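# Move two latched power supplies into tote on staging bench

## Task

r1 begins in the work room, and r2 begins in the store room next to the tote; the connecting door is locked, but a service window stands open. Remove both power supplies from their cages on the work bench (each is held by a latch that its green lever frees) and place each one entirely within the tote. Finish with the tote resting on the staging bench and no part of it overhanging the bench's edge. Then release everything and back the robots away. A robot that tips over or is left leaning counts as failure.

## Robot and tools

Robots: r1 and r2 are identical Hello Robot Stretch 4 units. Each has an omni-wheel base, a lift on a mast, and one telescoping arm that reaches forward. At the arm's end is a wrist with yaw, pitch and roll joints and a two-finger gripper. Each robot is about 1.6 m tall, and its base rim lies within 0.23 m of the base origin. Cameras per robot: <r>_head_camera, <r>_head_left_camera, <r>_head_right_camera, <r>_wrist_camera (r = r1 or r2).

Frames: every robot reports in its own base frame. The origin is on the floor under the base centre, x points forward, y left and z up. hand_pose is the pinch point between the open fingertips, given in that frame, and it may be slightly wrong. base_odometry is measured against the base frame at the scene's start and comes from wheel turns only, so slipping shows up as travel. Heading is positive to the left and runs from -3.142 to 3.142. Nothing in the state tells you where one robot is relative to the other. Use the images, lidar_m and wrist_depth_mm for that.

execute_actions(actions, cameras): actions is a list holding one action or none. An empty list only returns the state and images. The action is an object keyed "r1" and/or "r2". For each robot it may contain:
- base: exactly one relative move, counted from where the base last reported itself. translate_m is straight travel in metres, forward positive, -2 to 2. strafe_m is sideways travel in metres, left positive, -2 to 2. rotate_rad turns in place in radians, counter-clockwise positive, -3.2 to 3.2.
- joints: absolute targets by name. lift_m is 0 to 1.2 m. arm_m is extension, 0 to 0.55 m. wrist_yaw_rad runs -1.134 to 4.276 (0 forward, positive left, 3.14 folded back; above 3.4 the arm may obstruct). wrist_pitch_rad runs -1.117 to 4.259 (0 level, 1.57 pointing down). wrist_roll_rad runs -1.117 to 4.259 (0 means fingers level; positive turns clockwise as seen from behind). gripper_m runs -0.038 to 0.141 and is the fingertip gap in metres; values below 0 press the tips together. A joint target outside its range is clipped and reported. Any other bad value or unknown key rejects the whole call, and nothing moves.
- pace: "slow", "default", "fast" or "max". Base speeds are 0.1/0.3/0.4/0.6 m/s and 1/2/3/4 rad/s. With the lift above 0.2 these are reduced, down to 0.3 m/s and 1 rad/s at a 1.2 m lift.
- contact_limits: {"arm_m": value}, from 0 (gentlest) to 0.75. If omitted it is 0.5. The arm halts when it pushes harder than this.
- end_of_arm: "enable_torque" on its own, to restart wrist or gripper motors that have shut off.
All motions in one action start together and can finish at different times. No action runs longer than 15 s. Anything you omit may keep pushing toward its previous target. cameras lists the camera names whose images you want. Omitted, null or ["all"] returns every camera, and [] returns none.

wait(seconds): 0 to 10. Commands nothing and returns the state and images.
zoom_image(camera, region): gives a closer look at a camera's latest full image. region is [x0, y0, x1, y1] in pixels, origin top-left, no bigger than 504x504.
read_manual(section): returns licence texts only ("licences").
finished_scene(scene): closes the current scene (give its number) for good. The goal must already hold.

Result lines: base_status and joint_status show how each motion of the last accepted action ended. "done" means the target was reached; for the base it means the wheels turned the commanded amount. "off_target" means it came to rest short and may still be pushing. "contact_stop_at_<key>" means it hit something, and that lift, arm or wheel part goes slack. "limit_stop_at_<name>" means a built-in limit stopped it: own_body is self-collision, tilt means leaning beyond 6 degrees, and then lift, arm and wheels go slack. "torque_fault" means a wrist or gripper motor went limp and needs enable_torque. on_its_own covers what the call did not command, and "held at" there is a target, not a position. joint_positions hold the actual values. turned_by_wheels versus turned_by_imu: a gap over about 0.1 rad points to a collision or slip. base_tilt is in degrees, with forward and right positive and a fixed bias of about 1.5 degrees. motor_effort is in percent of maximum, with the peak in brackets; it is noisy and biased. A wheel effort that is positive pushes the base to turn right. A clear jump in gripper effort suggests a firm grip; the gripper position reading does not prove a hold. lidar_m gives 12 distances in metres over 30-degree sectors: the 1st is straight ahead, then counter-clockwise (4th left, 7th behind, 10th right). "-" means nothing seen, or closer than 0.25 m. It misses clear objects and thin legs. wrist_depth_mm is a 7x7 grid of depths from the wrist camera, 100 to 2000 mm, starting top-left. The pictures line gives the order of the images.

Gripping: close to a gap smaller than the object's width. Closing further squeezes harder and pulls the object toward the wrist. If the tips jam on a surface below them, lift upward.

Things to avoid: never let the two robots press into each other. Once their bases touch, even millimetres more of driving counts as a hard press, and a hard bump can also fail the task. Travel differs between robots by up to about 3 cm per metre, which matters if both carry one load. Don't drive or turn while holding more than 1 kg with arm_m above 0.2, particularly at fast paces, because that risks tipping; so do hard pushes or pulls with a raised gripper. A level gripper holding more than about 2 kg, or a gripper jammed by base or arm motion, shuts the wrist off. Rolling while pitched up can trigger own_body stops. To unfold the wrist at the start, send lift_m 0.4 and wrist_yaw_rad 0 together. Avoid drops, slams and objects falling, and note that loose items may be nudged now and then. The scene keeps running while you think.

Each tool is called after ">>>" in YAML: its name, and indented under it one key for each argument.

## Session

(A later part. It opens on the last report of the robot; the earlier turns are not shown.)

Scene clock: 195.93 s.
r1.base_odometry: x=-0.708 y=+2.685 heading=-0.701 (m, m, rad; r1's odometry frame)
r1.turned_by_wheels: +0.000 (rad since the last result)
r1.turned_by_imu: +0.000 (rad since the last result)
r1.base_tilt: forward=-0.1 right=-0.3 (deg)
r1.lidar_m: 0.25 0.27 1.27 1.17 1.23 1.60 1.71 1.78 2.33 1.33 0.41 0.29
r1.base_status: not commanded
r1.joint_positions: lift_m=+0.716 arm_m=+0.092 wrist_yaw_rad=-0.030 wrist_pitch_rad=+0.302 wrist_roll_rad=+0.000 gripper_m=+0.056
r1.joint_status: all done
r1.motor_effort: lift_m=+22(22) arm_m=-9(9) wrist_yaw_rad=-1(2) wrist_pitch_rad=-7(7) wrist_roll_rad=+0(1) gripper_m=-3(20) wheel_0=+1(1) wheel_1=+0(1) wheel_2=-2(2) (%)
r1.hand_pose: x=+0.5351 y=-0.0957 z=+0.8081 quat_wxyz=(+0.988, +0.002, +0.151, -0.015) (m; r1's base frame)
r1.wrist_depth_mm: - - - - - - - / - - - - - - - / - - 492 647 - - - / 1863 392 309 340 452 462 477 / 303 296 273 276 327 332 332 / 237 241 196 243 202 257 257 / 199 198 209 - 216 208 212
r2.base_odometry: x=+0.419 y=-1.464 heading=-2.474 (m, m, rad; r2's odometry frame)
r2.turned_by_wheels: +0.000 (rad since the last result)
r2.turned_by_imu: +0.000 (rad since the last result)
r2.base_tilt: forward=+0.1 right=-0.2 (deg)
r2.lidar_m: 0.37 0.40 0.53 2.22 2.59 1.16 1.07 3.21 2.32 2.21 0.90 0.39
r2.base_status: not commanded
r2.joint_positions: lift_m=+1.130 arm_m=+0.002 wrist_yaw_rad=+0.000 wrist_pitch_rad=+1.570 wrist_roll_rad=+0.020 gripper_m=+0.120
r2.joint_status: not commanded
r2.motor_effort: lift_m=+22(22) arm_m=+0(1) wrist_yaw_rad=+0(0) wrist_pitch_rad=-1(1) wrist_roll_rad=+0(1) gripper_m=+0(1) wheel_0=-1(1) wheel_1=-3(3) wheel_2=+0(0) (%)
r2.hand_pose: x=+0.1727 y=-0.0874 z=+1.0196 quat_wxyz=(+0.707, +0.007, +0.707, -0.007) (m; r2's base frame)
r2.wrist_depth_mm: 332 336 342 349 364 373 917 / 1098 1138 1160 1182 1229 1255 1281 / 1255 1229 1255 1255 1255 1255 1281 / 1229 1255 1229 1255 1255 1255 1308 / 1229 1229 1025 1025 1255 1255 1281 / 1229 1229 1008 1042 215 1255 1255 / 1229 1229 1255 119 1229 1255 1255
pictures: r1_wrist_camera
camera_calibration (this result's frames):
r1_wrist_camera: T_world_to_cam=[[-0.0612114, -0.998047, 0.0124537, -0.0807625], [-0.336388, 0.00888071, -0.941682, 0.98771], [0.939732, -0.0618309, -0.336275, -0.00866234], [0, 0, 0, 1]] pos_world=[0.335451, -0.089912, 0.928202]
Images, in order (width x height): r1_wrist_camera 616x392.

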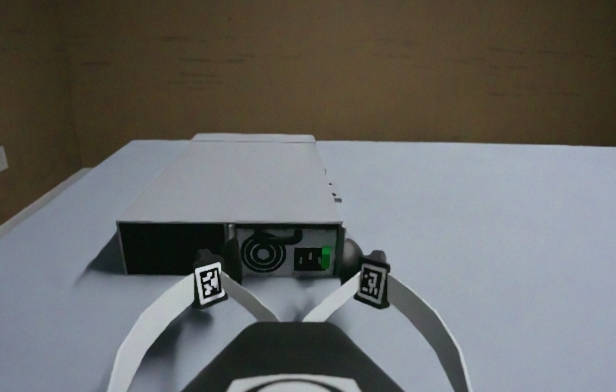

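>>> execute_actions:
  actions:
    - {"r1":{"base":{"strafe_m":0.0095},"joints":{"gripper_m":0.040,"lift_m":0.721},"pace":"slow"}}
  cameras: []

>>> execute_actions:
  actions:
    - {"r1":{"joints":{"arm_m":0.117},"pace":"slow","contact_limits":{"arm_m":0.1}}}
  cameras: ["r1_wrist_camera"]

>>> zoom_image:
  camera: "r1_wrist_camera"
  region: [170,170,430,330]

Scene clock: 197.23 s.
r1.base_odometry: x=-0.702 y=+2.693 heading=-0.701 (m, m, rad; r1's odometry frame)
r1.turned_by_wheels: +0.000 (rad since the last result)
r1.turned_by_imu: +0.000 (rad since the last result)
r1.base_tilt: forward=+0.0 right=-0.3 (deg)
r1.lidar_m: 0.25 0.26 1.25 1.17 1.22 1.63 1.74 1.78 2.35 1.34 0.37 0.28
r1.base_status: done
r1.joint_positions: lift_m=+0.721 arm_m=+0.092 wrist_yaw_rad=-0.030 wrist_pitch_rad=+0.302 wrist_roll_rad=+0.000 gripper_m=+0.040
r1.joint_status: all done
r1.motor_effort: lift_m=+23(23) arm_m=-9(9) wrist_yaw_rad=-2(3) wrist_pitch_rad=-6(7) wrist_roll_rad=-1(1) gripper_m=-3(5) wheel_0=+0(5) wheel_1=+1(7) wheel_2=+0(1) (%)
r1.hand_pose: x=+0.5351 y=-0.0957 z=+0.8131 quat_wxyz=(+0.988, +0.002, +0.151, -0.015) (m; r1's base frame)
r1.wrist_depth_mm: - - - - - - - / - - - - - - - / - - 564 676 - - - / - 433 325 332 466 477 496 / 310 303 270 273 336 340 347 / 246 249 197 249 195 265 264 / 205 203 216 - 217 214 219
r2.base_odometry: x=+0.419 y=-1.464 heading=-2.474 (m, m, rad; r2's odometry frame)
r2.turned_by_wheels: +0.000 (rad since the last result)
r2.turned_by_imu: +0.000 (rad since the last result)
r2.base_tilt: forward=+0.1 right=-0.2 (deg)
r2.lidar_m: 0.37 0.39 0.53 2.25 2.59 1.15 1.08 3.23 2.30 2.22 0.91 0.38
r2.base_status: not commanded
r2.joint_positions: lift_m=+1.130 arm_m=+0.002 wrist_yaw_rad=+0.000 wrist_pitch_rad=+1.570 wrist_roll_rad=+0.020 gripper_m=+0.120
r2.joint_status: not commanded
r2.motor_effort: lift_m=+22(22) arm_m=+0(1) wrist_yaw_rad=+0(0) wrist_pitch_rad=-1(0) wrist_roll_rad=-1(0) gripper_m=-1(1) wheel_0=-1(1) wheel_1=-3(3) wheel_2=+0(0) (%)
r2.hand_pose: x=+0.1727 y=-0.0874 z=+1.0196 quat_wxyz=(+0.707, +0.007, +0.707, -0.007) (m; r2's base frame)
r2.wrist_depth_mm: 332 336 343 349 359 373 917 / 1078 1138 1160 1182 1255 1281 1255 / 1255 1255 1255 1281 1281 1281 1281 / 1229 1255 1255 1255 1281 1255 1255 / 1229 1255 1042 1042 1255 1281 1281 / 1229 1229 1008 1042 215 1255 1255 / 1229 1229 1255 119 1255 1255 1255
pictures: none
No camera images: the call's "cameras" was empty. Leave "cameras" out to get every camera's image.

Scene clock: 198.57 s.
r1.base_odometry: x=-0.702 y=+2.693 heading=-0.701 (m, m, rad; r1's odometry frame)
r1.turned_by_wheels: +0.000 (rad since the last result)
r1.turned_by_imu: +0.000 (rad since the last result)
r1.base_tilt: forward=+0.0 right=-0.4 (deg)
r1.lidar_m: 0.25 0.26 1.26 1.18 1.22 1.66 1.71 1.80 2.33 1.31 0.39 0.28
r1.base_status: not commanded
r1.joint_positions: lift_m=+0.721 arm_m=+0.115 wrist_yaw_rad=-0.030 wrist_pitch_rad=+0.302 wrist_roll_rad=+0.000 gripper_m=+0.040
r1.joint_status: all done
r1.motor_effort: lift_m=+23(23) arm_m=+9(9) wrist_yaw_rad=-2(0) wrist_pitch_rad=-8(7) wrist_roll_rad=-1(1) gripper_m=-4(3) wheel_0=-1(1) wheel_1=+1(1) wheel_2=+0(0) (%)
r1.contact_limits: arm_m 0.1
r1.hand_pose: x=+0.5590 y=-0.0957 z=+0.8131 quat_wxyz=(+0.988, +0.002, +0.151, -0.015) (m; r1's base frame)
r1.wrist_depth_mm: - - - - - - - / - - - - - - - / - - - - - - - / - 430 324 332 466 480 492 / 312 287 251 253 336 342 343 / 247 247 197 250 195 263 264 / 204 203 215 - 217 215 218
r2.base_odometry: x=+0.419 y=-1.464 heading=-2.474 (m, m, rad; r2's odometry frame)
r2.turned_by_wheels: +0.000 (rad since the last result)
r2.turned_by_imu: +0.000 (rad since the last result)
r2.base_tilt: forward=+0.2 right=-0.2 (deg)
r2.lidar_m: 0.36 0.39 0.53 2.23 2.60 1.14 1.07 3.21 2.32 2.22 0.89 0.41
r2.base_status: not commanded
r2.joint_positions: lift_m=+1.130 arm_m=+0.002 wrist_yaw_rad=+0.000 wrist_pitch_rad=+1.570 wrist_roll_rad=+0.020 gripper_m=+0.120
r2.joint_status: not commanded
r2.motor_effort: lift_m=+22(22) arm_m=-1(1) wrist_yaw_rad=+0(0) wrist_pitch_rad=-1(1) wrist_roll_rad=+0(2) gripper_m=-1(0) wheel_0=-1(1) wheel_1=-3(3) wheel_2=+0(0) (%)
r2.hand_pose: x=+0.1727 y=-0.0874 z=+1.0196 quat_wxyz=(+0.707, +0.007, +0.707, -0.007) (m; r2's base frame)
r2.wrist_depth_mm: 332 334 342 353 362 373 904 / 1078 1118 1160 1182 1229 1281 1281 / 1255 1255 1255 1255 1255 1281 1255 / 1255 1255 1255 1255 1281 1255 1281 / 1229 1229 1042 1025 1281 1255 1281 / 1229 1281 1042 1042 216 1281 1255 / 1229 1229 1229 119 1255 1255 1281
pictures: r1_wrist_camera
camera_calibration (this result's frames):
r1_wrist_camera: T_world_to_cam=[[-0.0612068, -0.998047, 0.0124538, -0.0793659], [-0.336388, 0.00887911, -0.941682, 1.00042], [0.939732, -0.0618267, -0.336275, -0.0294026], [0, 0, 0, 1]] pos_world=[0.359301, -0.0899116, 0.933175]
Images, in order (width x height): r1_wrist_camera 616x392.

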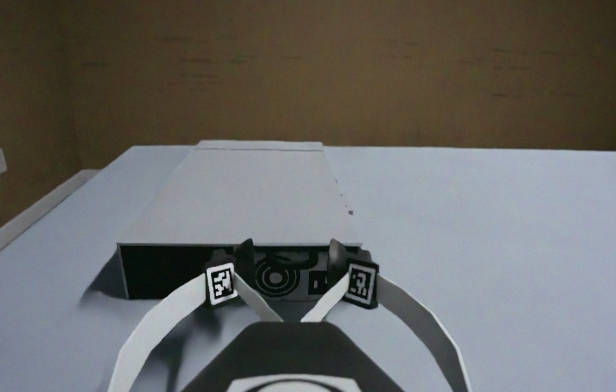

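Region (170, 170, 430, 330) of r1_wrist_camera's 616x392 image, scaled by 1.938; it fills the top 310 rows of this view, and the rest is white.

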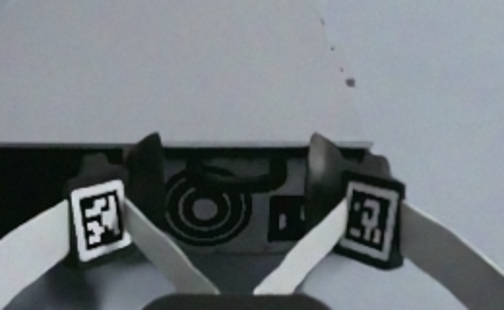

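Centered.

>>> execute_actions:
  actions:
    - {"r1":{"joints":{"arm_m":0.121,"gripper_m":0.026},"pace":"slow","contact_limits":{"arm_m":0.15}}}
  cameras: ["r1_wrist_camera"]

>>> zoom_image:
  camera: "r1_wrist_camera"
  region: [170,170,430,330]

Scene clock: 199.73 s.
r1.base_odometry: x=-0.702 y=+2.693 heading=-0.701 (m, m, rad; r1's odometry frame)
r1.turned_by_wheels: +0.000 (rad since the last result)
r1.turned_by_imu: +0.000 (rad since the last result)
r1.base_tilt: forward=-0.1 right=-0.3 (deg)
r1.lidar_m: 0.27 0.28 1.26 1.17 1.21 1.63 1.70 1.78 2.33 1.37 0.39 0.29
r1.base_status: not commanded
r1.joint_positions: lift_m=+0.721 arm_m=+0.119 wrist_yaw_rad=-0.030 wrist_pitch_rad=+0.304 wrist_roll_rad=+0.000 gripper_m=+0.026
r1.joint_status: all done
r1.motor_effort: lift_m=+23(23) arm_m=+9(10) wrist_yaw_rad=+0(0) wrist_pitch_rad=-13(12) wrist_roll_rad=+0(0) gripper_m=-2(4) wheel_0=+0(1) wheel_1=+1(1) wheel_2=+0(0) (%)
r1.contact_limits: arm_m 0.15
r1.hand_pose: x=+0.5627 y=-0.0957 z=+0.8126 quat_wxyz=(+0.988, +0.002, +0.151, -0.015) (m; r1's base frame)
r1.wrist_depth_mm: - - - - - - - / - - - - - - - / - - - - - - - / 1983 427 324 327 462 484 484 / 310 286 249 247 334 338 340 / 244 248 192 246 189 264 264 / 204 201 213 - 213 214 216
r2.base_odometry: x=+0.419 y=-1.464 heading=-2.474 (m, m, rad; r2's odometry frame)
r2.turned_by_wheels: +0.000 (rad since the last result)
r2.turned_by_imu: +0.000 (rad since the last result)
r2.base_tilt: forward=+0.2 right=-0.2 (deg)
r2.lidar_m: 0.38 0.40 0.53 2.27 2.59 1.14 1.06 3.23 2.31 2.23 0.87 0.40
r2.base_status: not commanded
r2.joint_positions: lift_m=+1.130 arm_m=+0.002 wrist_yaw_rad=+0.000 wrist_pitch_rad=+1.570 wrist_roll_rad=+0.020 gripper_m=+0.120
r2.joint_status: not commanded
r2.motor_effort: lift_m=+22(22) arm_m=-1(1) wrist_yaw_rad=+0(0) wrist_pitch_rad=-1(1) wrist_roll_rad=-1(0) gripper_m=-1(1) wheel_0=-1(1) wheel_1=-3(3) wheel_2=+0(0) (%)
r2.hand_pose: x=+0.1727 y=-0.0874 z=+1.0196 quat_wxyz=(+0.707, +0.007, +0.707, -0.007) (m; r2's base frame)
r2.wrist_depth_mm: 334 336 343 351 362 375 917 / 1118 1138 1182 1182 1229 1255 1281 / 1255 1255 1255 1281 1281 1281 1281 / 1255 1255 1229 1255 1255 1255 1281 / 1255 1255 1025 1042 1255 1281 1281 / 1205 1229 1042 1042 215 1281 1255 / 1229 1229 1255 119 1229 1281 1255
pictures: r1_wrist_camera
camera_calibration (this result's frames):
r1_wrist_camera: T_world_to_cam=[[-0.0611866, -0.998048, 0.012503, -0.0791758], [-0.33787, 0.00892331, -0.941151, 1.00169], [0.939202, -0.0618102, -0.337756, -0.0316058], [0, 0, 0, 1]] pos_world=[0.363281, -0.0899132, 0.933056]
Images, in order (width x height): r1_wrist_camera 616x392.

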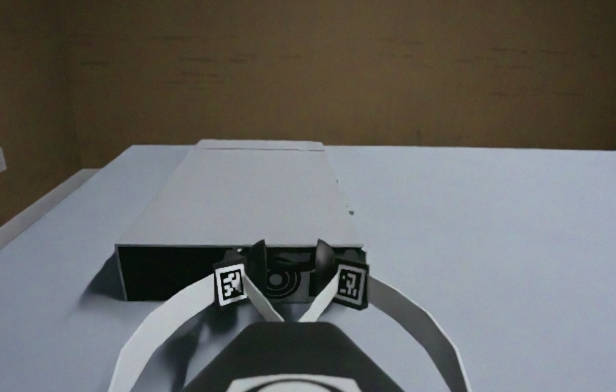

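Region (170, 170, 430, 330) of r1_wrist_camera's 616x392 image, scaled by 1.938; it fills the top 310 rows of this view, and the rest is white.

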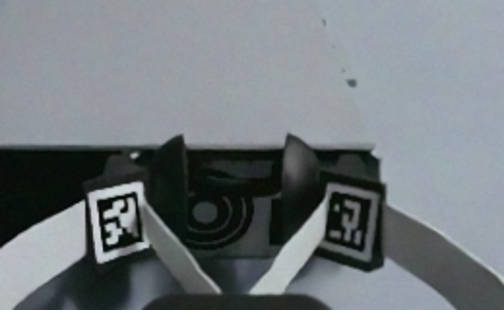

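>>> execute_actions:
  actions:
    - {"r1":{"joints":{"arm_m":0.126,"gripper_m":0.005,"lift_m":0.718},"pace":"slow","contact_limits":{"arm_m":0.25}}}
  cameras: []

>>> execute_actions:
  actions:
    - {"r1":{"joints":{"arm_m":0.131,"gripper_m":-0.017,"lift_m":0.716},"pace":"slow","contact_limits":{"arm_m":0.25}}}
  cameras: []

>>> execute_actions:
  actions:
    - {"r1":{"joints":{"arm_m":0.135,"gripper_m":-0.038,"lift_m":0.714},"pace":"slow","contact_limits":{"arm_m":0.25}}}
  cameras: ["r1_wrist_camera"]

>>> zoom_image:
  camera: "r1_wrist_camera"
  region: [170,170,430,330]

Scene clock: 201.20 s.
r1.base_odometry: x=-0.702 y=+2.693 heading=-0.701 (m, m, rad; r1's odometry frame)
r1.turned_by_wheels: +0.000 (rad since the last result)
r1.turned_by_imu: +0.000 (rad since the last result)
r1.base_tilt: forward=+0.0 right=-0.4 (deg)
r1.lidar_m: 0.27 0.27 1.25 1.16 1.22 1.65 1.72 1.76 2.35 1.35 0.41 0.27
r1.base_status: not commanded
r1.joint_positions: lift_m=+0.718 arm_m=+0.124 wrist_yaw_rad=-0.031 wrist_pitch_rad=+0.304 wrist_roll_rad=+0.000 gripper_m=+0.005
r1.joint_status: all done
r1.motor_effort: lift_m=+17(22) arm_m=+9(13) wrist_yaw_rad=+2(7) wrist_pitch_rad=-12(13) wrist_roll_rad=+2(0) gripper_m=-17(16) wheel_0=+0(0) wheel_1=+1(1) wheel_2=-2(2) (%)
r1.contact_limits: arm_m 0.25
r1.hand_pose: x=+0.5676 y=-0.0960 z=+0.8100 quat_wxyz=(+0.988, +0.002, +0.152, -0.015) (m; r1's base frame)
r1.wrist_depth_mm: - - - - - - - / - - - - - - - / - - 500 640 - - - / 1863 392 310 319 455 469 473 / 301 278 243 242 325 330 336 / 238 234 184 241 183 258 258 / 200 197 211 - 216 209 213
r2.base_odometry: x=+0.419 y=-1.464 heading=-2.474 (m, m, rad; r2's odometry frame)
r2.turned_by_wheels: +0.000 (rad since the last result)
r2.turned_by_imu: +0.000 (rad since the last result)
r2.base_tilt: forward=+0.1 right=-0.2 (deg)
r2.lidar_m: 0.37 0.40 0.54 2.26 2.61 1.15 1.09 3.24 2.30 2.22 0.87 0.41
r2.base_status: not commanded
r2.joint_positions: lift_m=+1.130 arm_m=+0.002 wrist_yaw_rad=+0.000 wrist_pitch_rad=+1.570 wrist_roll_rad=+0.020 gripper_m=+0.120
r2.joint_status: not commanded
r2.motor_effort: lift_m=+22(22) arm_m=-1(0) wrist_yaw_rad=+0(0) wrist_pitch_rad=-2(1) wrist_roll_rad=+2(2) gripper_m=+1(1) wheel_0=-1(1) wheel_1=-3(3) wheel_2=+0(0) (%)
r2.hand_pose: x=+0.1727 y=-0.0874 z=+1.0196 quat_wxyz=(+0.707, +0.007, +0.707, -0.007) (m; r2's base frame)
r2.wrist_depth_mm: 334 336 342 353 362 373 931 / 1098 1118 1182 1182 1229 1281 1281 / 1229 1229 1255 1255 1255 1255 1255 / 1255 1255 1229 1255 1255 1281 1255 / 1255 1255 1025 1042 1281 1281 1255 / 1205 1229 1042 1042 216 1255 1255 / 1229 1229 1229 119 1255 1255 1255
pictures: none
No camera images: the call's "cameras" was empty. Leave "cameras" out to get every camera's image.

Scene clock: 202.27 s.
r1.base_odometry: x=-0.702 y=+2.693 heading=-0.701 (m, m, rad; r1's odometry frame)
r1.turned_by_wheels: +0.000 (rad since the last result)
r1.turned_by_imu: +0.000 (rad since the last result)
r1.base_tilt: forward=+0.0 right=-0.3 (deg)
r1.lidar_m: 0.25 0.27 1.25 1.17 1.24 1.58 1.72 1.76 2.33 1.35 0.40 0.25
r1.base_status: not commanded
r1.joint_positions: lift_m=+0.716 arm_m=+0.129 wrist_yaw_rad=-0.031 wrist_pitch_rad=+0.304 wrist_roll_rad=+0.000 gripper_m=-0.016
r1.joint_status: all done
r1.motor_effort: lift_m=+18(19) arm_m=+8(15) wrist_yaw_rad=+0(11) wrist_pitch_rad=-12(14) wrist_roll_rad=-2(1) gripper_m=-25(25) wheel_0=+0(0) wheel_1=+1(1) wheel_2=-3(3) (%)
r1.contact_limits: arm_m 0.25
r1.hand_pose: x=+0.5728 y=-0.0959 z=+0.8080 quat_wxyz=(+0.988, +0.002, +0.152, -0.015) (m; r1's base frame)
r1.wrist_depth_mm: - - - - - - - / - - - - - - - / - - 492 634 - - - / 1756 389 307 314 445 462 469 / 298 273 238 239 324 329 332 / 236 223 187 237 183 253 255 / 197 199 207 - 216 206 211
r2.base_odometry: x=+0.419 y=-1.464 heading=-2.474 (m, m, rad; r2's odometry frame)
r2.turned_by_wheels: +0.000 (rad since the last result)
r2.turned_by_imu: +0.000 (rad since the last result)
r2.base_tilt: forward=+0.1 right=-0.2 (deg)
r2.lidar_m: 0.35 0.39 0.54 2.23 2.59 1.15 1.10 3.24 2.31 2.23 0.90 0.41
r2.base_status: not commanded
r2.joint_positions: lift_m=+1.130 arm_m=+0.002 wrist_yaw_rad=+0.000 wrist_pitch_rad=+1.570 wrist_roll_rad=+0.020 gripper_m=+0.120
r2.joint_status: not commanded
r2.motor_effort: lift_m=+22(22) arm_m=-1(1) wrist_yaw_rad=+0(0) wrist_pitch_rad=-1(0) wrist_roll_rad=-1(2) gripper_m=-1(1) wheel_0=-1(1) wheel_1=-3(3) wheel_2=+0(0) (%)
r2.hand_pose: x=+0.1727 y=-0.0874 z=+1.0196 quat_wxyz=(+0.707, +0.007, +0.707, -0.007) (m; r2's base frame)
r2.wrist_depth_mm: 334 336 342 351 362 373 904 / 1098 1138 1182 1182 1205 1281 1281 / 1229 1229 1255 1281 1255 1281 1281 / 1229 1255 1255 1255 1281 1255 1281 / 1229 1229 1025 1025 1255 1281 1255 / 1229 1229 1025 1042 215 1229 1281 / 1229 1255 1229 119 1229 1255 1255
pictures: none
No camera images: the call's "cameras" was empty. Leave "cameras" out to get every camera's image.

Scene clock: 203.30 s.
r1.base_odometry: x=-0.702 y=+2.693 heading=-0.701 (m, m, rad; r1's odometry frame)
r1.turned_by_wheels: +0.000 (rad since the last result)
r1.turned_by_imu: +0.000 (rad since the last result)
r1.base_tilt: forward=+0.0 right=-0.3 (deg)
r1.lidar_m: 0.25 0.27 1.26 1.18 1.22 1.61 1.71 1.78 2.30 1.35 0.37 0.26
r1.base_status: not commanded
r1.joint_positions: lift_m=+0.714 arm_m=+0.134 wrist_yaw_rad=-0.030 wrist_pitch_rad=+0.303 wrist_roll_rad=+0.000 gripper_m=-0.037
r1.joint_status: all done
r1.motor_effort: lift_m=+18(17) arm_m=+7(14) wrist_yaw_rad=-3(10) wrist_pitch_rad=-11(13) wrist_roll_rad=-1(1) gripper_m=-30(31) wheel_0=+0(0) wheel_1=+1(1) wheel_2=-1(3) (%)
r1.contact_limits: arm_m 0.25
r1.hand_pose: x=+0.5772 y=-0.0956 z=+0.8062 quat_wxyz=(+0.988, +0.002, +0.151, -0.015) (m; r1's base frame)
r1.wrist_depth_mm: - - - - - - - / - - - - - - - / - - 480 634 - - - / 1808 384 303 309 445 455 462 / 296 264 234 235 306 324 327 / 234 163 195 236 182 251 251 / 195 195 206 - 211 204 209
r2.base_odometry: x=+0.419 y=-1.464 heading=-2.474 (m, m, rad; r2's odometry frame)
r2.turned_by_wheels: +0.000 (rad since the last result)
r2.turned_by_imu: +0.000 (rad since the last result)
r2.base_tilt: forward=+0.1 right=-0.2 (deg)
r2.lidar_m: 0.37 0.39 0.52 2.25 2.58 1.15 1.08 3.28 2.31 2.22 0.87 0.38
r2.base_status: not commanded
r2.joint_positions: lift_m=+1.130 arm_m=+0.002 wrist_yaw_rad=+0.000 wrist_pitch_rad=+1.570 wrist_roll_rad=+0.020 gripper_m=+0.120
r2.joint_status: not commanded
r2.motor_effort: lift_m=+22(22) arm_m=-1(1) wrist_yaw_rad=+0(0) wrist_pitch_rad=-1(1) wrist_roll_rad=-2(0) gripper_m=-1(0) wheel_0=-1(1) wheel_1=-3(3) wheel_2=+0(0) (%)
r2.hand_pose: x=+0.1727 y=-0.0874 z=+1.0196 quat_wxyz=(+0.707, +0.007, +0.707, -0.007) (m; r2's base frame)
r2.wrist_depth_mm: 334 336 342 351 359 375 931 / 1098 1118 1160 1182 1229 1281 1281 / 1255 1255 1255 1255 1281 1281 1255 / 1229 1229 1229 1255 1255 1281 1281 / 1255 1229 1025 1025 1255 1229 1255 / 1229 1229 1025 1025 215 1255 1255 / 1229 1255 1229 119 1229 1255 1255
pictures: r1_wrist_camera
camera_calibration (this result's frames):
r1_wrist_camera: T_world_to_cam=[[-0.0608468, -0.998069, 0.0124881, -0.0783045], [-0.337423, 0.0087929, -0.941312, 1.00036], [0.939385, -0.0614896, -0.337307, -0.0477803], [0, 0, 0, 1]] pos_world=[0.377665, -0.0898874, 0.926516]
Images, in order (width x height): r1_wrist_camera 616x392.

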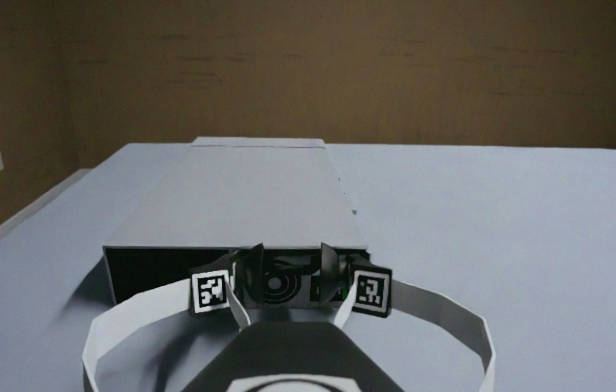

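Region (170, 170, 430, 330) of r1_wrist_camera's 616x392 image, scaled by 1.938; it fills the top 310 rows of this view, and the rest is white.

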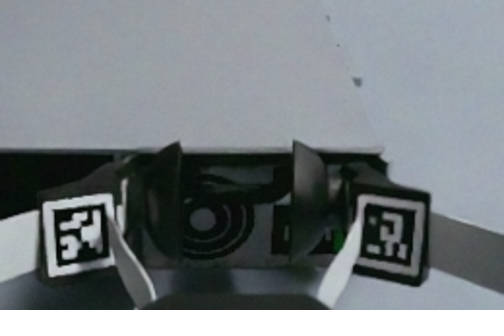

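>>> execute_actions:
  actions:
    - {"r1":{"joints":{"arm_m":0.124,"lift_m":0.712},"pace":"slow"}}
  cameras: ["r1_wrist_camera"]

>>> zoom_image:
  camera: "r1_wrist_camera"
  region: [170,170,430,330]

Scene clock: 204.40 s.
r1.base_odometry: x=-0.702 y=+2.693 heading=-0.701 (m, m, rad; r1's odometry frame)
r1.turned_by_wheels: +0.000 (rad since the last result)
r1.turned_by_imu: +0.000 (rad since the last result)
r1.base_tilt: forward=+0.0 right=-0.4 (deg)
r1.lidar_m: 0.26 0.25 1.22 1.18 1.21 1.60 1.70 1.77 2.35 1.33 0.42 0.27
r1.base_status: not commanded
r1.joint_positions: lift_m=+0.712 arm_m=+0.126 wrist_yaw_rad=-0.028 wrist_pitch_rad=+0.300 wrist_roll_rad=+0.000 gripper_m=-0.037
r1.joint_status: all done
r1.motor_effort: lift_m=+18(17) arm_m=-11(13) wrist_yaw_rad=-7(17) wrist_pitch_rad=+0(11) wrist_roll_rad=-2(0) gripper_m=-29(35) wheel_0=-2(2) wheel_1=-1(1) wheel_2=+2(5) (%)
r1.hand_pose: x=+0.5698 y=-0.0951 z=+0.8051 quat_wxyz=(+0.989, +0.002, +0.149, -0.014) (m; r1's base frame)
r1.wrist_depth_mm: - - - - - - - / - - - - - - - / - - 484 640 - - - / 1863 392 306 314 449 459 473 / 297 274 236 237 307 327 332 / 235 220 184 237 183 253 255 / 195 195 206 - 211 205 209
r2.base_odometry: x=+0.419 y=-1.464 heading=-2.474 (m, m, rad; r2's odometry frame)
r2.turned_by_wheels: +0.000 (rad since the last result)
r2.turned_by_imu: +0.000 (rad since the last result)
r2.base_tilt: forward=+0.1 right=-0.2 (deg)
r2.lidar_m: 0.37 0.38 0.53 2.23 2.60 1.13 1.08 3.25 2.32 2.22 0.88 0.40
r2.base_status: not commanded
r2.joint_positions: lift_m=+1.130 arm_m=+0.002 wrist_yaw_rad=+0.000 wrist_pitch_rad=+1.570 wrist_roll_rad=+0.020 gripper_m=+0.120
r2.joint_status: not commanded
r2.motor_effort: lift_m=+22(22) arm_m=+0(1) wrist_yaw_rad=+0(0) wrist_pitch_rad=-1(1) wrist_roll_rad=+0(0) gripper_m=-1(2) wheel_0=-1(1) wheel_1=-3(3) wheel_2=+0(1) (%)
r2.hand_pose: x=+0.1727 y=-0.0874 z=+1.0196 quat_wxyz=(+0.707, +0.007, +0.707, -0.007) (m; r2's base frame)
r2.wrist_depth_mm: 332 336 342 351 362 375 917 / 1078 1118 1182 1182 1229 1255 1255 / 1229 1229 1255 1281 1255 1281 1281 / 1229 1229 1255 1281 1255 1281 1281 / 1255 1255 1042 1042 1229 1255 1281 / 1229 1255 1042 1042 215 1255 1255 / 1229 1229 1229 120 1255 1255 1281
pictures: r1_wrist_camera
camera_calibration (this result's frames):
r1_wrist_camera: T_world_to_cam=[[-0.0590153, -0.99818, 0.0123766, -0.0791996], [-0.334084, 0.00806572, -0.942509, 0.995871], [0.940694, -0.0597573, -0.333952, -0.0444906], [0, 0, 0, 1]] pos_world=[0.369883, -0.0897466, 0.92474]
Images, in order (width x height): r1_wrist_camera 616x392.

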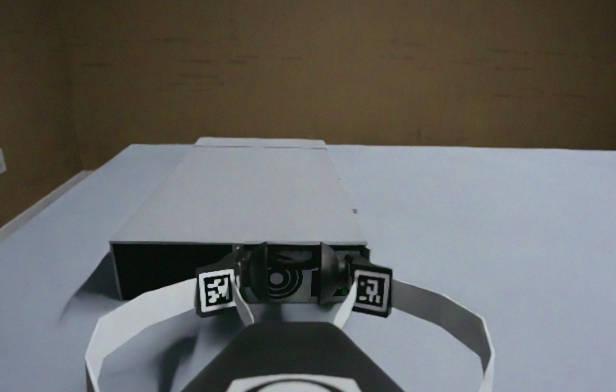

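Region (170, 170, 430, 330) of r1_wrist_camera's 616x392 image, scaled by 1.938; it fills the top 310 rows of this view, and the rest is white.

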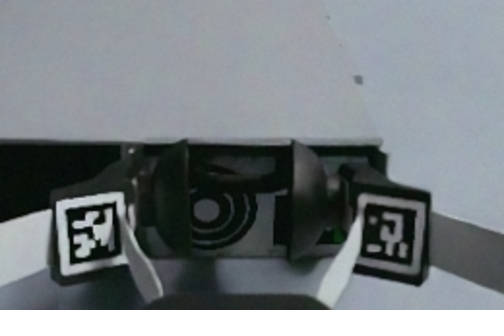

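>>> execute_actions:
  actions:
    - {"r1":{"base":{"translate_m":-0.11},"joints":{"arm_m":0.02,"lift_m":0.714,"wrist_yaw_rad":-0.015},"pace":"slow"}}
  cameras: ["r1_wrist_camera","r1_head_camera"]

Scene clock: 206.90 s.
r1.base_odometry: x=-0.786 y=+2.763 heading=-0.701 (m, m, rad; r1's odometry frame)
r1.turned_by_wheels: +0.000 (rad since the last result)
r1.turned_by_imu: +0.001 (rad since the last result)
r1.base_tilt: forward=-0.1 right=-0.4 (deg)
r1.lidar_m: 0.36 0.36 1.26 1.17 1.22 1.62 1.61 1.68 2.18 2.99 0.57 0.38
r1.base_status: done
r1.joint_positions: lift_m=+0.714 arm_m=+0.022 wrist_yaw_rad=-0.015 wrist_pitch_rad=+0.302 wrist_roll_rad=+0.000 gripper_m=-0.037
r1.joint_status: all done
r1.motor_effort: lift_m=+20(22) arm_m=-9(14) wrist_yaw_rad=-2(15) wrist_pitch_rad=-6(6) wrist_roll_rad=+1(1) gripper_m=-18(29) wheel_0=-2(4) wheel_1=+0(7) wheel_2=+2(6) (%)
r1.hand_pose: x=+0.4666 y=-0.0915 z=+0.8064 quat_wxyz=(+0.989, +0.001, +0.150, -0.007) (m; r1's base frame)
r1.wrist_depth_mm: - - - - - - - / - - - - - - - / - - 559 574 750 788 820 / 1921 418 430 439 452 462 477 / 301 306 315 319 325 329 330 / 237 229 182 200 176 256 256 / 198 195 208 - 214 207 211
r2.base_odometry: x=+0.419 y=-1.464 heading=-2.474 (m, m, rad; r2's odometry frame)
r2.turned_by_wheels: +0.000 (rad since the last result)
r2.turned_by_imu: +0.001 (rad since the last result)
r2.base_tilt: forward=+0.2 right=-0.2 (deg)
r2.lidar_m: 0.37 0.39 0.54 2.23 2.59 1.15 1.09 3.26 2.33 2.22 0.88 0.42
r2.base_status: not commanded
r2.joint_positions: lift_m=+1.130 arm_m=+0.002 wrist_yaw_rad=+0.000 wrist_pitch_rad=+1.570 wrist_roll_rad=+0.020 gripper_m=+0.120
r2.joint_status: not commanded
r2.motor_effort: lift_m=+22(22) arm_m=+0(0) wrist_yaw_rad=+0(0) wrist_pitch_rad=-1(1) wrist_roll_rad=+0(0) gripper_m=+0(1) wheel_0=-1(1) wheel_1=-3(3) wheel_2=+0(0) (%)
r2.hand_pose: x=+0.1727 y=-0.0874 z=+1.0196 quat_wxyz=(+0.707, +0.007, +0.707, -0.007) (m; r2's base frame)
r2.wrist_depth_mm: 332 334 342 349 359 373 904 / 1098 1118 1160 1160 1229 1281 1281 / 1255 1255 1281 1281 1255 1281 1281 / 1255 1255 1281 1281 1255 1255 1281 / 1255 1255 1060 1060 1255 1281 1281 / 1229 1229 1025 1025 216 1255 1255 / 1229 1229 1229 119 1255 1255 1255
pictures: r1_head_camera, r1_wrist_camera
camera_calibration (this result's frames):
r1_wrist_camera: T_world_to_cam=[[-0.0461022, -0.998859, 0.0124231, -0.087904], [-0.335946, 0.00379118, -0.941874, 0.96254], [0.940752, -0.047596, -0.335737, 0.0558043], [0, 0, 0, 1]] pos_world=[0.266811, -0.0887968, 0.926419]
Images, in order (width x height): r1_head_camera 420x560, r1_wrist_camera 616x392.

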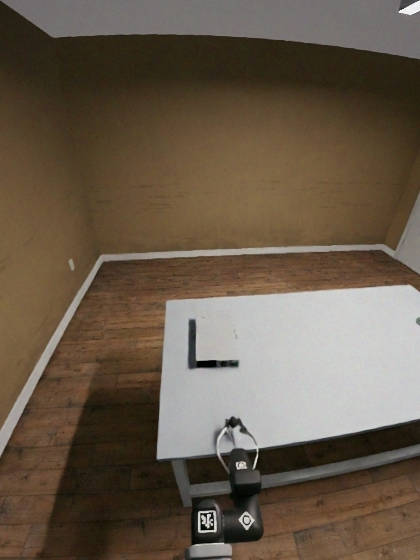

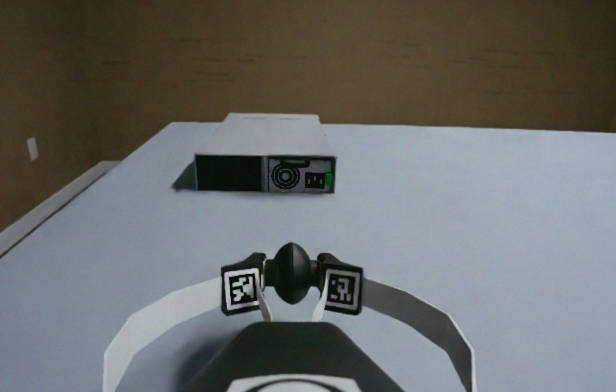

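>>> execute_actions:
  actions:
    - {"r1":{"joints":{"arm_m":0.195,"gripper_m":0.062,"wrist_yaw_rad":-0.03,"lift_m":0.718}}}
  cameras: ["r1_wrist_camera"]

>>> zoom_image:
  camera: "r1_wrist_camera"
  region: [170,170,430,330]

Scene clock: 208.70 s.
r1.base_odometry: x=-0.786 y=+2.763 heading=-0.701 (m, m, rad; r1's odometry frame)
r1.turned_by_wheels: +0.000 (rad since the last result)
r1.turned_by_imu: +0.000 (rad since the last result)
r1.base_tilt: forward=+0.0 right=-0.4 (deg)
r1.lidar_m: 0.36 0.39 1.24 1.17 1.22 1.60 1.59 1.66 2.16 2.98 0.56 0.39
r1.base_status: not commanded
r1.joint_positions: lift_m=+0.718 arm_m=+0.193 wrist_yaw_rad=-0.030 wrist_pitch_rad=+0.302 wrist_roll_rad=+0.000 gripper_m=+0.062
r1.joint_status: all done
r1.motor_effort: lift_m=+22(22) arm_m=+9(11) wrist_yaw_rad=-3(5) wrist_pitch_rad=-7(6) wrist_roll_rad=+1(1) gripper_m=-3(19) wheel_0=-2(2) wheel_1=+0(1) wheel_2=+2(2) (%)
r1.hand_pose: x=+0.6371 y=-0.0956 z=+0.8102 quat_wxyz=(+0.989, +0.002, +0.150, -0.015) (m; r1's base frame)
r1.wrist_depth_mm: - - - - - - - / - - - - - - - / - - 504 654 - - - / 1921 424 314 322 455 473 480 / 306 310 283 285 327 332 338 / 240 242 229 244 198 258 258 / 200 202 212 - 217 209 213
r2.base_odometry: x=+0.419 y=-1.464 heading=-2.474 (m, m, rad; r2's odometry frame)
r2.turned_by_wheels: +0.000 (rad since the last result)
r2.turned_by_imu: +0.000 (rad since the last result)
r2.base_tilt: forward=+0.1 right=-0.2 (deg)
r2.lidar_m: 0.36 0.38 0.56 2.28 2.60 1.17 1.06 3.24 2.31 2.22 0.91 0.39
r2.base_status: not commanded
r2.joint_positions: lift_m=+1.130 arm_m=+0.002 wrist_yaw_rad=+0.000 wrist_pitch_rad=+1.570 wrist_roll_rad=+0.020 gripper_m=+0.120
r2.joint_status: not commanded
r2.motor_effort: lift_m=+22(22) arm_m=-1(1) wrist_yaw_rad=+0(0) wrist_pitch_rad=-1(1) wrist_roll_rad=+0(2) gripper_m=-2(1) wheel_0=-1(1) wheel_1=-3(3) wheel_2=+0(0) (%)
r2.hand_pose: x=+0.1727 y=-0.0874 z=+1.0196 quat_wxyz=(+0.707, +0.007, +0.707, -0.007) (m; r2's base frame)
r2.wrist_depth_mm: 332 336 340 351 359 375 917 / 1078 1138 1182 1182 1229 1281 1255 / 1255 1229 1255 1255 1255 1281 1281 / 1229 1229 1255 1255 1255 1281 1255 / 1255 1255 1060 1042 1281 1255 1255 / 1229 1229 1042 1042 216 1255 1255 / 1205 1229 1229 120 1255 1255 1281
pictures: r1_wrist_camera
camera_calibration (this result's frames):
r1_wrist_camera: T_world_to_cam=[[-0.0609463, -0.998064, 0.0124269, -0.0746237], [-0.335965, 0.00878878, -0.941833, 1.02385], [0.9399, -0.0615763, -0.33585, -0.104173], [0, 0, 0, 1]] pos_world=[0.437342, -0.0898922, 0.930237]
Images, in order (width x height): r1_wrist_camera 616x392.

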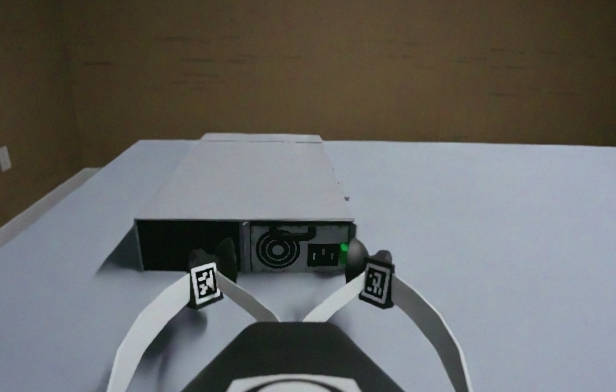

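Region (170, 170, 430, 330) of r1_wrist_camera's 616x392 image, scaled by 1.938; it fills the top 310 rows of this view, and the rest is white.

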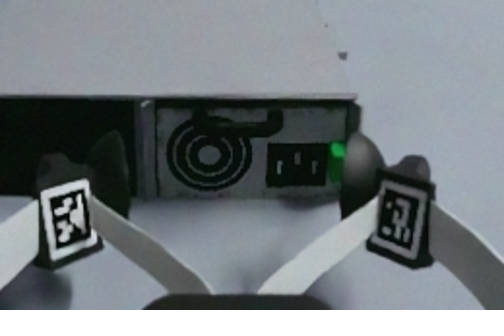

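>>> execute_actions:
  actions:
    - {"r1":{"base":{"strafe_m":-0.011},"joints":{"arm_m":0.229,"lift_m":0.713,"gripper_m":0.060},"pace":"slow","contact_limits":{"arm_m":0.12}}}
  cameras: ["r1_wrist_camera"]

>>> execute_actions:
  actions:
    - {"r1":{"base":{"strafe_m":0.005},"joints":{"gripper_m":0.040},"pace":"slow"}}
  cameras: []

>>> execute_actions:
  actions:
    - {"r1":{"joints":{"arm_m":0.239,"gripper_m":0.008},"pace":"slow","contact_limits":{"arm_m":0.3}}}
  cameras: ["r1_wrist_camera"]

>>> zoom_image:
  camera: "r1_wrist_camera"
  region: [170,170,430,330]

Scene clock: 210.83 s.
r1.base_odometry: x=-0.793 y=+2.755 heading=-0.701 (m, m, rad; r1's odometry frame)
r1.turned_by_wheels: +0.000 (rad since the last result)
r1.turned_by_imu: +0.000 (rad since the last result)
r1.base_tilt: forward=+0.0 right=-0.3 (deg)
r1.lidar_m: 0.37 0.37 1.26 1.18 1.22 1.62 1.60 1.67 2.16 2.92 0.58 0.37
r1.base_status: done
r1.joint_positions: lift_m=+0.713 arm_m=+0.227 wrist_yaw_rad=-0.030 wrist_pitch_rad=+0.302 wrist_roll_rad=+0.000 gripper_m=+0.060
r1.joint_status: all done
r1.motor_effort: lift_m=+17(21) arm_m=+9(8) wrist_yaw_rad=+0(0) wrist_pitch_rad=-7(6) wrist_roll_rad=+0(0) gripper_m=-3(2) wheel_0=+0(3) wheel_1=-1(7) wheel_2=+0(2) (%)
r1.contact_limits: arm_m 0.12
r1.hand_pose: x=+0.6709 y=-0.0958 z=+0.8057 quat_wxyz=(+0.989, +0.002, +0.150, -0.015) (m; r1's base frame)
r1.wrist_depth_mm: - - - - - - - / - - - - - - - / - - 477 640 - - - / 1160 355 304 330 445 455 466 / 297 272 246 249 324 324 327 / 233 237 198 236 198 250 252 / 195 196 206 - 211 204 208
r2.base_odometry: x=+0.419 y=-1.464 heading=-2.474 (m, m, rad; r2's odometry frame)
r2.turned_by_wheels: +0.000 (rad since the last result)
r2.turned_by_imu: +0.001 (rad since the last result)
r2.base_tilt: forward=+0.1 right=-0.3 (deg)
r2.lidar_m: 0.37 0.39 0.57 2.24 2.60 1.15 1.07 3.21 2.28 2.23 0.89 0.40
r2.base_status: not commanded
r2.joint_positions: lift_m=+1.130 arm_m=+0.002 wrist_yaw_rad=+0.000 wrist_pitch_rad=+1.570 wrist_roll_rad=+0.020 gripper_m=+0.120
r2.joint_status: not commanded
r2.motor_effort: lift_m=+22(22) arm_m=-1(1) wrist_yaw_rad=+0(0) wrist_pitch_rad=-1(1) wrist_roll_rad=-2(2) gripper_m=-1(0) wheel_0=-1(1) wheel_1=-3(3) wheel_2=+0(0) (%)
r2.hand_pose: x=+0.1727 y=-0.0874 z=+1.0196 quat_wxyz=(+0.707, +0.007, +0.707, -0.007) (m; r2's base frame)
r2.wrist_depth_mm: 334 334 340 351 359 375 917 / 1098 1138 1160 1182 1205 1255 1255 / 1229 1229 1255 1281 1281 1281 1281 / 1281 1229 1229 1255 1255 1255 1281 / 1255 1229 1042 1042 1281 1255 1281 / 1229 1229 1025 1042 216 1255 1255 / 1229 1229 1255 119 1255 1255 1255
pictures: r1_wrist_camera
camera_calibration (this result's frames):
r1_wrist_camera: T_world_to_cam=[[-0.0615455, -0.998027, 0.0124269, -0.0722606], [-0.33596, 0.00899055, -0.941833, 1.03099], [0.939863, -0.0621406, -0.335851, -0.137572], [0, 0, 0, 1]] pos_world=[0.471224, -0.089936, 0.925718]
Images, in order (width x height): r1_wrist_camera 616x392.

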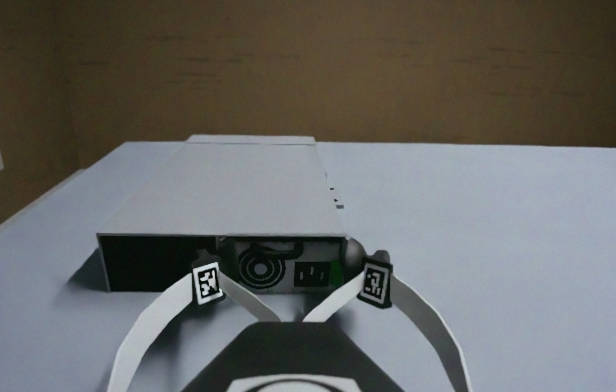

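Scene clock: 212.00 s.
r1.base_odometry: x=-0.790 y=+2.759 heading=-0.701 (m, m, rad; r1's odometry frame)
r1.turned_by_wheels: +0.000 (rad since the last result)
r1.turned_by_imu: +0.000 (rad since the last result)
r1.base_tilt: forward=+0.0 right=-0.4 (deg)
r1.lidar_m: 0.37 0.37 1.25 1.19 1.22 1.63 1.60 1.63 2.15 2.98 0.57 0.38
r1.base_status: done
r1.joint_positions: lift_m=+0.713 arm_m=+0.227 wrist_yaw_rad=-0.033 wrist_pitch_rad=+0.302 wrist_roll_rad=+0.000 gripper_m=+0.040
r1.joint_status: all done
r1.motor_effort: lift_m=+17(17) arm_m=+9(9) wrist_yaw_rad=+7(9) wrist_pitch_rad=-7(8) wrist_roll_rad=-1(1) gripper_m=-5(5) wheel_0=-2(3) wheel_1=-1(6) wheel_2=+0(0) (%)
r1.hand_pose: x=+0.6707 y=-0.0964 z=+0.8056 quat_wxyz=(+0.988, +0.002, +0.151, -0.016) (m; r1's base frame)
r1.wrist_depth_mm: - - - - - - - / - - - - - - - / - - 480 627 - - - / 1863 382 303 312 445 452 469 / 294 272 245 250 319 324 329 / 234 236 196 236 197 252 251 / 195 193 206 - 210 204 209
r2.base_odometry: x=+0.419 y=-1.464 heading=-2.474 (m, m, rad; r2's odometry frame)
r2.turned_by_wheels: +0.000 (rad since the last result)
r2.turned_by_imu: +0.000 (rad since the last result)
r2.base_tilt: forward=+0.1 right=-0.2 (deg)
r2.lidar_m: 0.37 0.40 0.54 2.25 2.61 1.15 1.10 3.26 2.31 2.21 0.89 0.40
r2.base_status: not commanded
r2.joint_positions: lift_m=+1.130 arm_m=+0.002 wrist_yaw_rad=+0.000 wrist_pitch_rad=+1.570 wrist_roll_rad=+0.020 gripper_m=+0.120
r2.joint_status: not commanded
r2.motor_effort: lift_m=+22(22) arm_m=-1(1) wrist_yaw_rad=+0(0) wrist_pitch_rad=-1(1) wrist_roll_rad=-2(0) gripper_m=+0(1) wheel_0=-1(1) wheel_1=-3(3) wheel_2=+0(0) (%)
r2.hand_pose: x=+0.1727 y=-0.0874 z=+1.0196 quat_wxyz=(+0.707, +0.007, +0.707, -0.007) (m; r2's base frame)
r2.wrist_depth_mm: 334 336 342 349 364 375 931 / 1078 1118 1182 1160 1205 1308 1281 / 1255 1255 1281 1255 1255 1281 1281 / 1255 1255 1255 1255 1255 1255 1281 / 1255 1255 1042 1042 1255 1281 1255 / 1229 1255 1025 1025 216 1255 1281 / 1255 1255 1229 119 1255 1255 1255
pictures: none
No camera images: the call's "cameras" was empty. Leave "cameras" out to get every camera's image.

Scene clock: 213.53 s.
r1.base_odometry: x=-0.790 y=+2.759 heading=-0.701 (m, m, rad; r1's odometry frame)
r1.turned_by_wheels: +0.000 (rad since the last result)
r1.turned_by_imu: +0.000 (rad since the last result)
r1.base_tilt: forward=-0.1 right=-0.3 (deg)
r1.lidar_m: 0.36 0.39 1.25 1.18 1.22 1.63 1.61 1.67 2.17 2.94 0.57 0.37
r1.base_status: not commanded
r1.joint_positions: lift_m=+0.713 arm_m=+0.237 wrist_yaw_rad=-0.032 wrist_pitch_rad=+0.305 wrist_roll_rad=-0.001 gripper_m=+0.008
r1.joint_status: all done
r1.motor_effort: lift_m=+17(17) arm_m=+10(15) wrist_yaw_rad=+4(14) wrist_pitch_rad=-15(14) wrist_roll_rad=+1(3) gripper_m=-19(18) wheel_0=+1(2) wheel_1=+0(1) wheel_2=-3(3) (%)
r1.contact_limits: arm_m 0.3
r1.hand_pose: x=+0.6803 y=-0.0961 z=+0.8048 quat_wxyz=(+0.988, +0.002, +0.152, -0.016) (m; r1's base frame)
r1.wrist_depth_mm: - - - - - - - / - - - - - - - / - - 466 615 - - - / 1160 355 297 303 436 452 462 / 293 266 231 235 315 320 325 / 231 224 187 234 190 248 249 / 193 189 202 - 209 198 207
r2.base_odometry: x=+0.419 y=-1.464 heading=-2.474 (m, m, rad; r2's odometry frame)
r2.turned_by_wheels: +0.000 (rad since the last result)
r2.turned_by_imu: +0.000 (rad since the last result)
r2.base_tilt: forward=+0.1 right=-0.3 (deg)
r2.lidar_m: 0.38 0.39 0.52 2.23 2.61 1.17 1.08 3.26 2.29 2.21 0.86 0.39
r2.base_status: not commanded
r2.joint_positions: lift_m=+1.130 arm_m=+0.002 wrist_yaw_rad=+0.000 wrist_pitch_rad=+1.570 wrist_roll_rad=+0.020 gripper_m=+0.120
r2.joint_status: not commanded
r2.motor_effort: lift_m=+22(22) arm_m=-1(0) wrist_yaw_rad=+0(0) wrist_pitch_rad=-1(1) wrist_roll_rad=-1(0) gripper_m=+0(0) wheel_0=-1(1) wheel_1=-3(3) wheel_2=+0(0) (%)
r2.hand_pose: x=+0.1727 y=-0.0874 z=+1.0196 quat_wxyz=(+0.707, +0.007, +0.707, -0.007) (m; r2's base frame)
r2.wrist_depth_mm: 332 336 342 351 362 373 917 / 1098 1138 1160 1182 1229 1281 1281 / 1229 1255 1255 1281 1281 1255 1255 / 1229 1255 1255 1255 1255 1255 1281 / 1229 1255 1042 1042 1255 1281 1255 / 1229 1229 1042 1042 215 1229 1255 / 1229 1229 1229 119 1255 1255 1281
pictures: r1_wrist_camera
camera_calibration (this result's frames):
r1_wrist_camera: T_world_to_cam=[[-0.0627215, -0.997946, 0.0129928, -0.0716806], [-0.33894, 0.0090542, -0.940765, 1.0345], [0.938715, -0.0634099, -0.338811, -0.143698], [0, 0, 0, 1]] pos_world=[0.481028, -0.0900119, 0.925466]
Images, in order (width x height): r1_wrist_camera 616x392.

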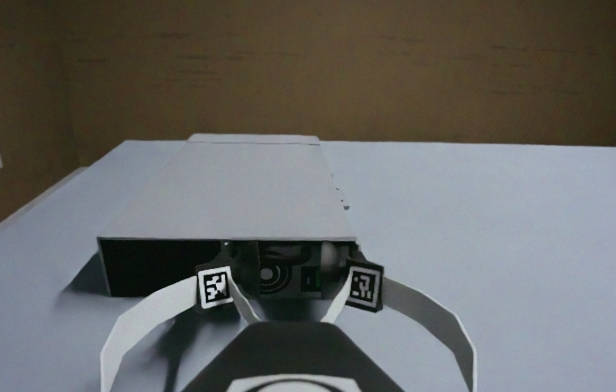

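Region (170, 170, 430, 330) of r1_wrist_camera's 616x392 image, scaled by 1.938; it fills the top 310 rows of this view, and the rest is white.

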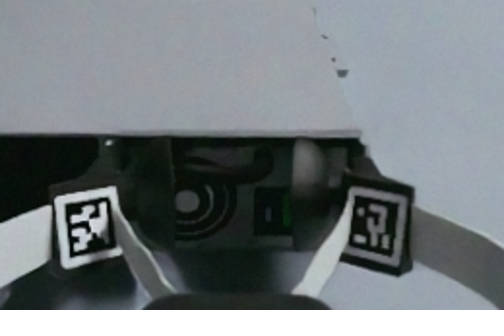

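>>> execute_actions:
  actions:
    - {"r1":{"joints":{"arm_m":0.245,"gripper_m":-0.014,"lift_m":0.710},"pace":"slow","contact_limits":{"arm_m":0.3}}}
  cameras: []

>>> execute_actions:
  actions:
    - {"r1":{"joints":{"arm_m":0.250,"gripper_m":-0.038,"lift_m":0.707},"pace":"slow","contact_limits":{"arm_m":0.3}}}
  cameras: []

>>> execute_actions:
  actions:
    - {"r1":{"base":{"strafe_m":-0.003},"joints":{"arm_m":0.242,"lift_m":0.705},"pace":"slow"}}
  cameras: ["r1_wrist_camera"]

>>> zoom_image:
  camera: "r1_wrist_camera"
  region: [170,170,430,330]

Scene clock: 214.93 s.
r1.base_odometry: x=-0.790 y=+2.759 heading=-0.701 (m, m, rad; r1's odometry frame)
r1.turned_by_wheels: +0.000 (rad since the last result)
r1.turned_by_imu: +0.000 (rad since the last result)
r1.base_tilt: forward=-0.1 right=-0.3 (deg)
r1.lidar_m: 0.36 0.37 1.27 1.19 1.23 1.64 1.59 1.65 2.17 2.99 0.54 0.39
r1.base_status: not commanded
r1.joint_positions: lift_m=+0.710 arm_m=+0.243 wrist_yaw_rad=-0.033 wrist_pitch_rad=+0.304 wrist_roll_rad=-0.001 gripper_m=-0.013
r1.joint_status: all done
r1.motor_effort: lift_m=+16(16) arm_m=+11(14) wrist_yaw_rad=+7(15) wrist_pitch_rad=-13(15) wrist_roll_rad=+2(3) gripper_m=-25(24) wheel_0=+2(2) wheel_1=+1(1) wheel_2=-3(3) (%)
r1.contact_limits: arm_m 0.3
r1.hand_pose: x=+0.6861 y=-0.0964 z=+0.8021 quat_wxyz=(+0.988, +0.002, +0.152, -0.016) (m; r1's base frame)
r1.wrist_depth_mm: - - - - - - - / - - - - - - - / - - 455 603 - - - / 427 336 290 300 436 439 455 / 287 256 226 230 309 317 319 / 228 167 208 230 189 246 246 / 189 189 200 - 206 199 204
r2.base_odometry: x=+0.419 y=-1.464 heading=-2.474 (m, m, rad; r2's odometry frame)
r2.turned_by_wheels: +0.000 (rad since the last result)
r2.turned_by_imu: +0.000 (rad since the last result)
r2.base_tilt: forward=+0.2 right=-0.3 (deg)
r2.lidar_m: 0.36 0.38 0.55 2.28 2.61 1.15 1.09 3.25 2.33 2.23 0.91 0.38
r2.base_status: not commanded
r2.joint_positions: lift_m=+1.130 arm_m=+0.002 wrist_yaw_rad=+0.000 wrist_pitch_rad=+1.570 wrist_roll_rad=+0.020 gripper_m=+0.120
r2.joint_status: not commanded
r2.motor_effort: lift_m=+22(22) arm_m=-1(0) wrist_yaw_rad=+0(0) wrist_pitch_rad=-1(1) wrist_roll_rad=+0(0) gripper_m=-1(0) wheel_0=-1(1) wheel_1=-3(3) wheel_2=+0(0) (%)
r2.hand_pose: x=+0.1727 y=-0.0874 z=+1.0196 quat_wxyz=(+0.707, +0.007, +0.707, -0.007) (m; r2's base frame)
r2.wrist_depth_mm: 332 334 342 351 362 375 917 / 1098 1138 1182 1182 1229 1281 1308 / 1255 1281 1229 1255 1255 1281 1281 / 1255 1229 1255 1281 1255 1255 1255 / 1229 1229 1025 1042 1255 1255 1229 / 1229 1255 1025 1025 215 1255 1281 / 1255 1229 1229 119 1255 1255 1255
pictures: none
No camera images: the call's "cameras" was empty. Leave "cameras" out to get every camera's image.

Scene clock: 216.03 s.
r1.base_odometry: x=-0.790 y=+2.759 heading=-0.701 (m, m, rad; r1's odometry frame)
r1.turned_by_wheels: +0.000 (rad since the last result)
r1.turned_by_imu: +0.000 (rad since the last result)
r1.base_tilt: forward=+0.0 right=-0.3 (deg)
r1.lidar_m: 0.36 0.34 1.26 1.18 1.21 1.64 1.61 1.67 2.16 2.90 0.57 0.40
r1.base_status: not commanded
r1.joint_positions: lift_m=+0.707 arm_m=+0.248 wrist_yaw_rad=-0.032 wrist_pitch_rad=+0.303 wrist_roll_rad=-0.002 gripper_m=-0.037
r1.joint_status: all done
r1.motor_effort: lift_m=+16(18) arm_m=+11(13) wrist_yaw_rad=+6(17) wrist_pitch_rad=-10(13) wrist_roll_rad=+3(5) gripper_m=-29(31) wheel_0=+2(2) wheel_1=+0(1) wheel_2=-3(4) (%)
r1.contact_limits: arm_m 0.3
r1.hand_pose: x=+0.6913 y=-0.0963 z=+0.7994 quat_wxyz=(+0.988, +0.002, +0.151, -0.016) (m; r1's base frame)
r1.wrist_depth_mm: - - - - - - - / - - - - - - - / - - 452 609 - - - / 410 304 285 293 427 439 452 / 285 238 220 225 307 312 315 / 224 168 194 228 183 232 244 / 182 189 196 - 203 196 200
r2.base_odometry: x=+0.419 y=-1.464 heading=-2.474 (m, m, rad; r2's odometry frame)
r2.turned_by_wheels: +0.000 (rad since the last result)
r2.turned_by_imu: +0.000 (rad since the last result)
r2.base_tilt: forward=+0.1 right=-0.2 (deg)
r2.lidar_m: 0.37 0.39 0.55 2.27 2.60 1.17 1.08 3.25 2.29 2.22 0.91 0.39
r2.base_status: not commanded
r2.joint_positions: lift_m=+1.130 arm_m=+0.002 wrist_yaw_rad=+0.000 wrist_pitch_rad=+1.570 wrist_roll_rad=+0.020 gripper_m=+0.120
r2.joint_status: not commanded
r2.motor_effort: lift_m=+22(22) arm_m=+0(1) wrist_yaw_rad=+0(0) wrist_pitch_rad=-1(1) wrist_roll_rad=+2(0) gripper_m=-1(0) wheel_0=-1(1) wheel_1=-3(3) wheel_2=+0(0) (%)
r2.hand_pose: x=+0.1727 y=-0.0874 z=+1.0196 quat_wxyz=(+0.707, +0.007, +0.707, -0.007) (m; r2's base frame)
r2.wrist_depth_mm: 332 334 342 351 359 375 904 / 1078 1138 1182 1205 1229 1281 1281 / 1255 1255 1255 1255 1255 1281 1281 / 1205 1229 1255 1255 1281 1255 1281 / 1229 1255 1042 1042 1255 1281 1281 / 1229 1229 1025 1025 216 1229 1255 / 1229 1229 1229 119 1229 1281 1255
pictures: none
No camera images: the call's "cameras" was empty. Leave "cameras" out to get every camera's image.

Scene clock: 216.90 s.
r1.base_odometry: x=-0.791 y=+2.757 heading=-0.701 (m, m, rad; r1's odometry frame)
r1.turned_by_wheels: +0.001 (rad since the last result)
r1.turned_by_imu: +0.001 (rad since the last result)
r1.base_tilt: forward=-0.1 right=-0.4 (deg)
r1.lidar_m: 0.35 0.38 1.26 1.19 1.24 1.59 1.60 1.65 2.18 2.94 0.56 0.39
r1.base_status: done
r1.joint_positions: lift_m=+0.705 arm_m=+0.244 wrist_yaw_rad=-0.025 wrist_pitch_rad=+0.300 wrist_roll_rad=-0.002 gripper_m=-0.037
r1.joint_status: all done
r1.on_its_own: wrist_yaw_rad is at rest, and its effort (-16) is outside its rest range (-13 to +13)
r1.motor_effort: lift_m=+17(16) arm_m=-11(10) wrist_yaw_rad=-16(15) wrist_pitch_rad=+0(9) wrist_roll_rad=+4(4) gripper_m=-31(31) wheel_0=+4(11) wheel_1=+0(8) wheel_2=+3(2) (%)
r1.hand_pose: x=+0.6882 y=-0.0944 z=+0.7984 quat_wxyz=(+0.989, +0.001, +0.149, -0.012) (m; r1's base frame)
r1.wrist_depth_mm: - - - - - - - / - - - - - - - / - - 455 615 - - - / 427 343 287 293 433 439 455 / 285 252 223 227 309 312 317 / 224 165 198 228 183 231 244 / 185 188 196 - 202 196 200
r2.base_odometry: x=+0.419 y=-1.464 heading=-2.474 (m, m, rad; r2's odometry frame)
r2.turned_by_wheels: +0.000 (rad since the last result)
r2.turned_by_imu: +0.000 (rad since the last result)
r2.base_tilt: forward=+0.1 right=-0.2 (deg)
r2.lidar_m: 0.38 0.40 0.54 2.23 2.60 1.16 1.08 3.24 2.30 2.23 0.89 0.40
r2.base_status: not commanded
r2.joint_positions: lift_m=+1.130 arm_m=+0.002 wrist_yaw_rad=+0.000 wrist_pitch_rad=+1.570 wrist_roll_rad=+0.020 gripper_m=+0.120
r2.joint_status: not commanded
r2.motor_effort: lift_m=+22(22) arm_m=-1(1) wrist_yaw_rad=+0(0) wrist_pitch_rad=-1(0) wrist_roll_rad=+0(0) gripper_m=+0(2) wheel_0=-1(1) wheel_1=-3(3) wheel_2=+0(0) (%)
r2.hand_pose: x=+0.1727 y=-0.0874 z=+1.0196 quat_wxyz=(+0.707, +0.007, +0.707, -0.007) (m; r2's base frame)
r2.wrist_depth_mm: 334 334 342 349 359 375 917 / 1078 1138 1160 1160 1229 1255 1308 / 1255 1255 1255 1255 1281 1255 1281 / 1229 1255 1255 1229 1255 1255 1281 / 1229 1229 1025 1042 1255 1281 1255 / 1229 1255 1042 1025 216 1281 1255 / 1229 1229 1229 119 1255 1255 1255
pictures: r1_wrist_camera
camera_calibration (this result's frames):
r1_wrist_camera: T_world_to_cam=[[-0.0561913, -0.998326, 0.0136912, -0.0744781], [-0.333745, 0.00585737, -0.942645, 1.02876], [0.940987, -0.0575378, -0.333515, -0.15838], [0, 0, 0, 1]] pos_world=[0.488191, -0.0894921, 0.917951]
Images, in order (width x height): r1_wrist_camera 616x392.

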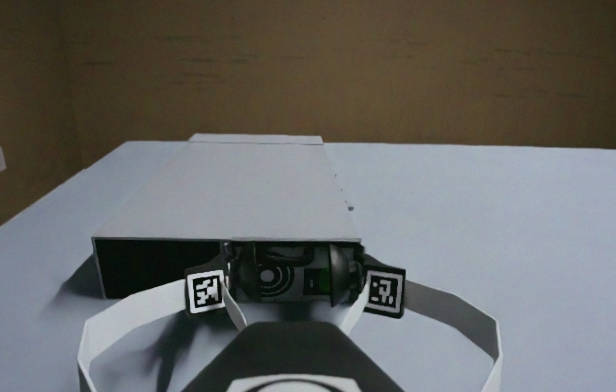

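Region (170, 170, 430, 330) of r1_wrist_camera's 616x392 image, scaled by 1.938; it fills the top 310 rows of this view, and the rest is white.

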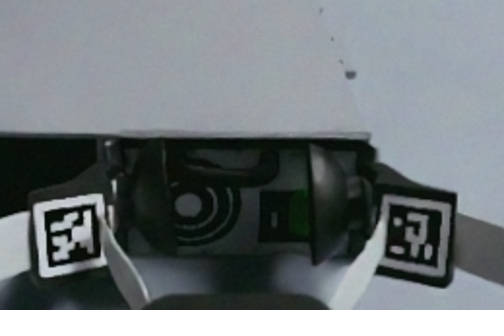

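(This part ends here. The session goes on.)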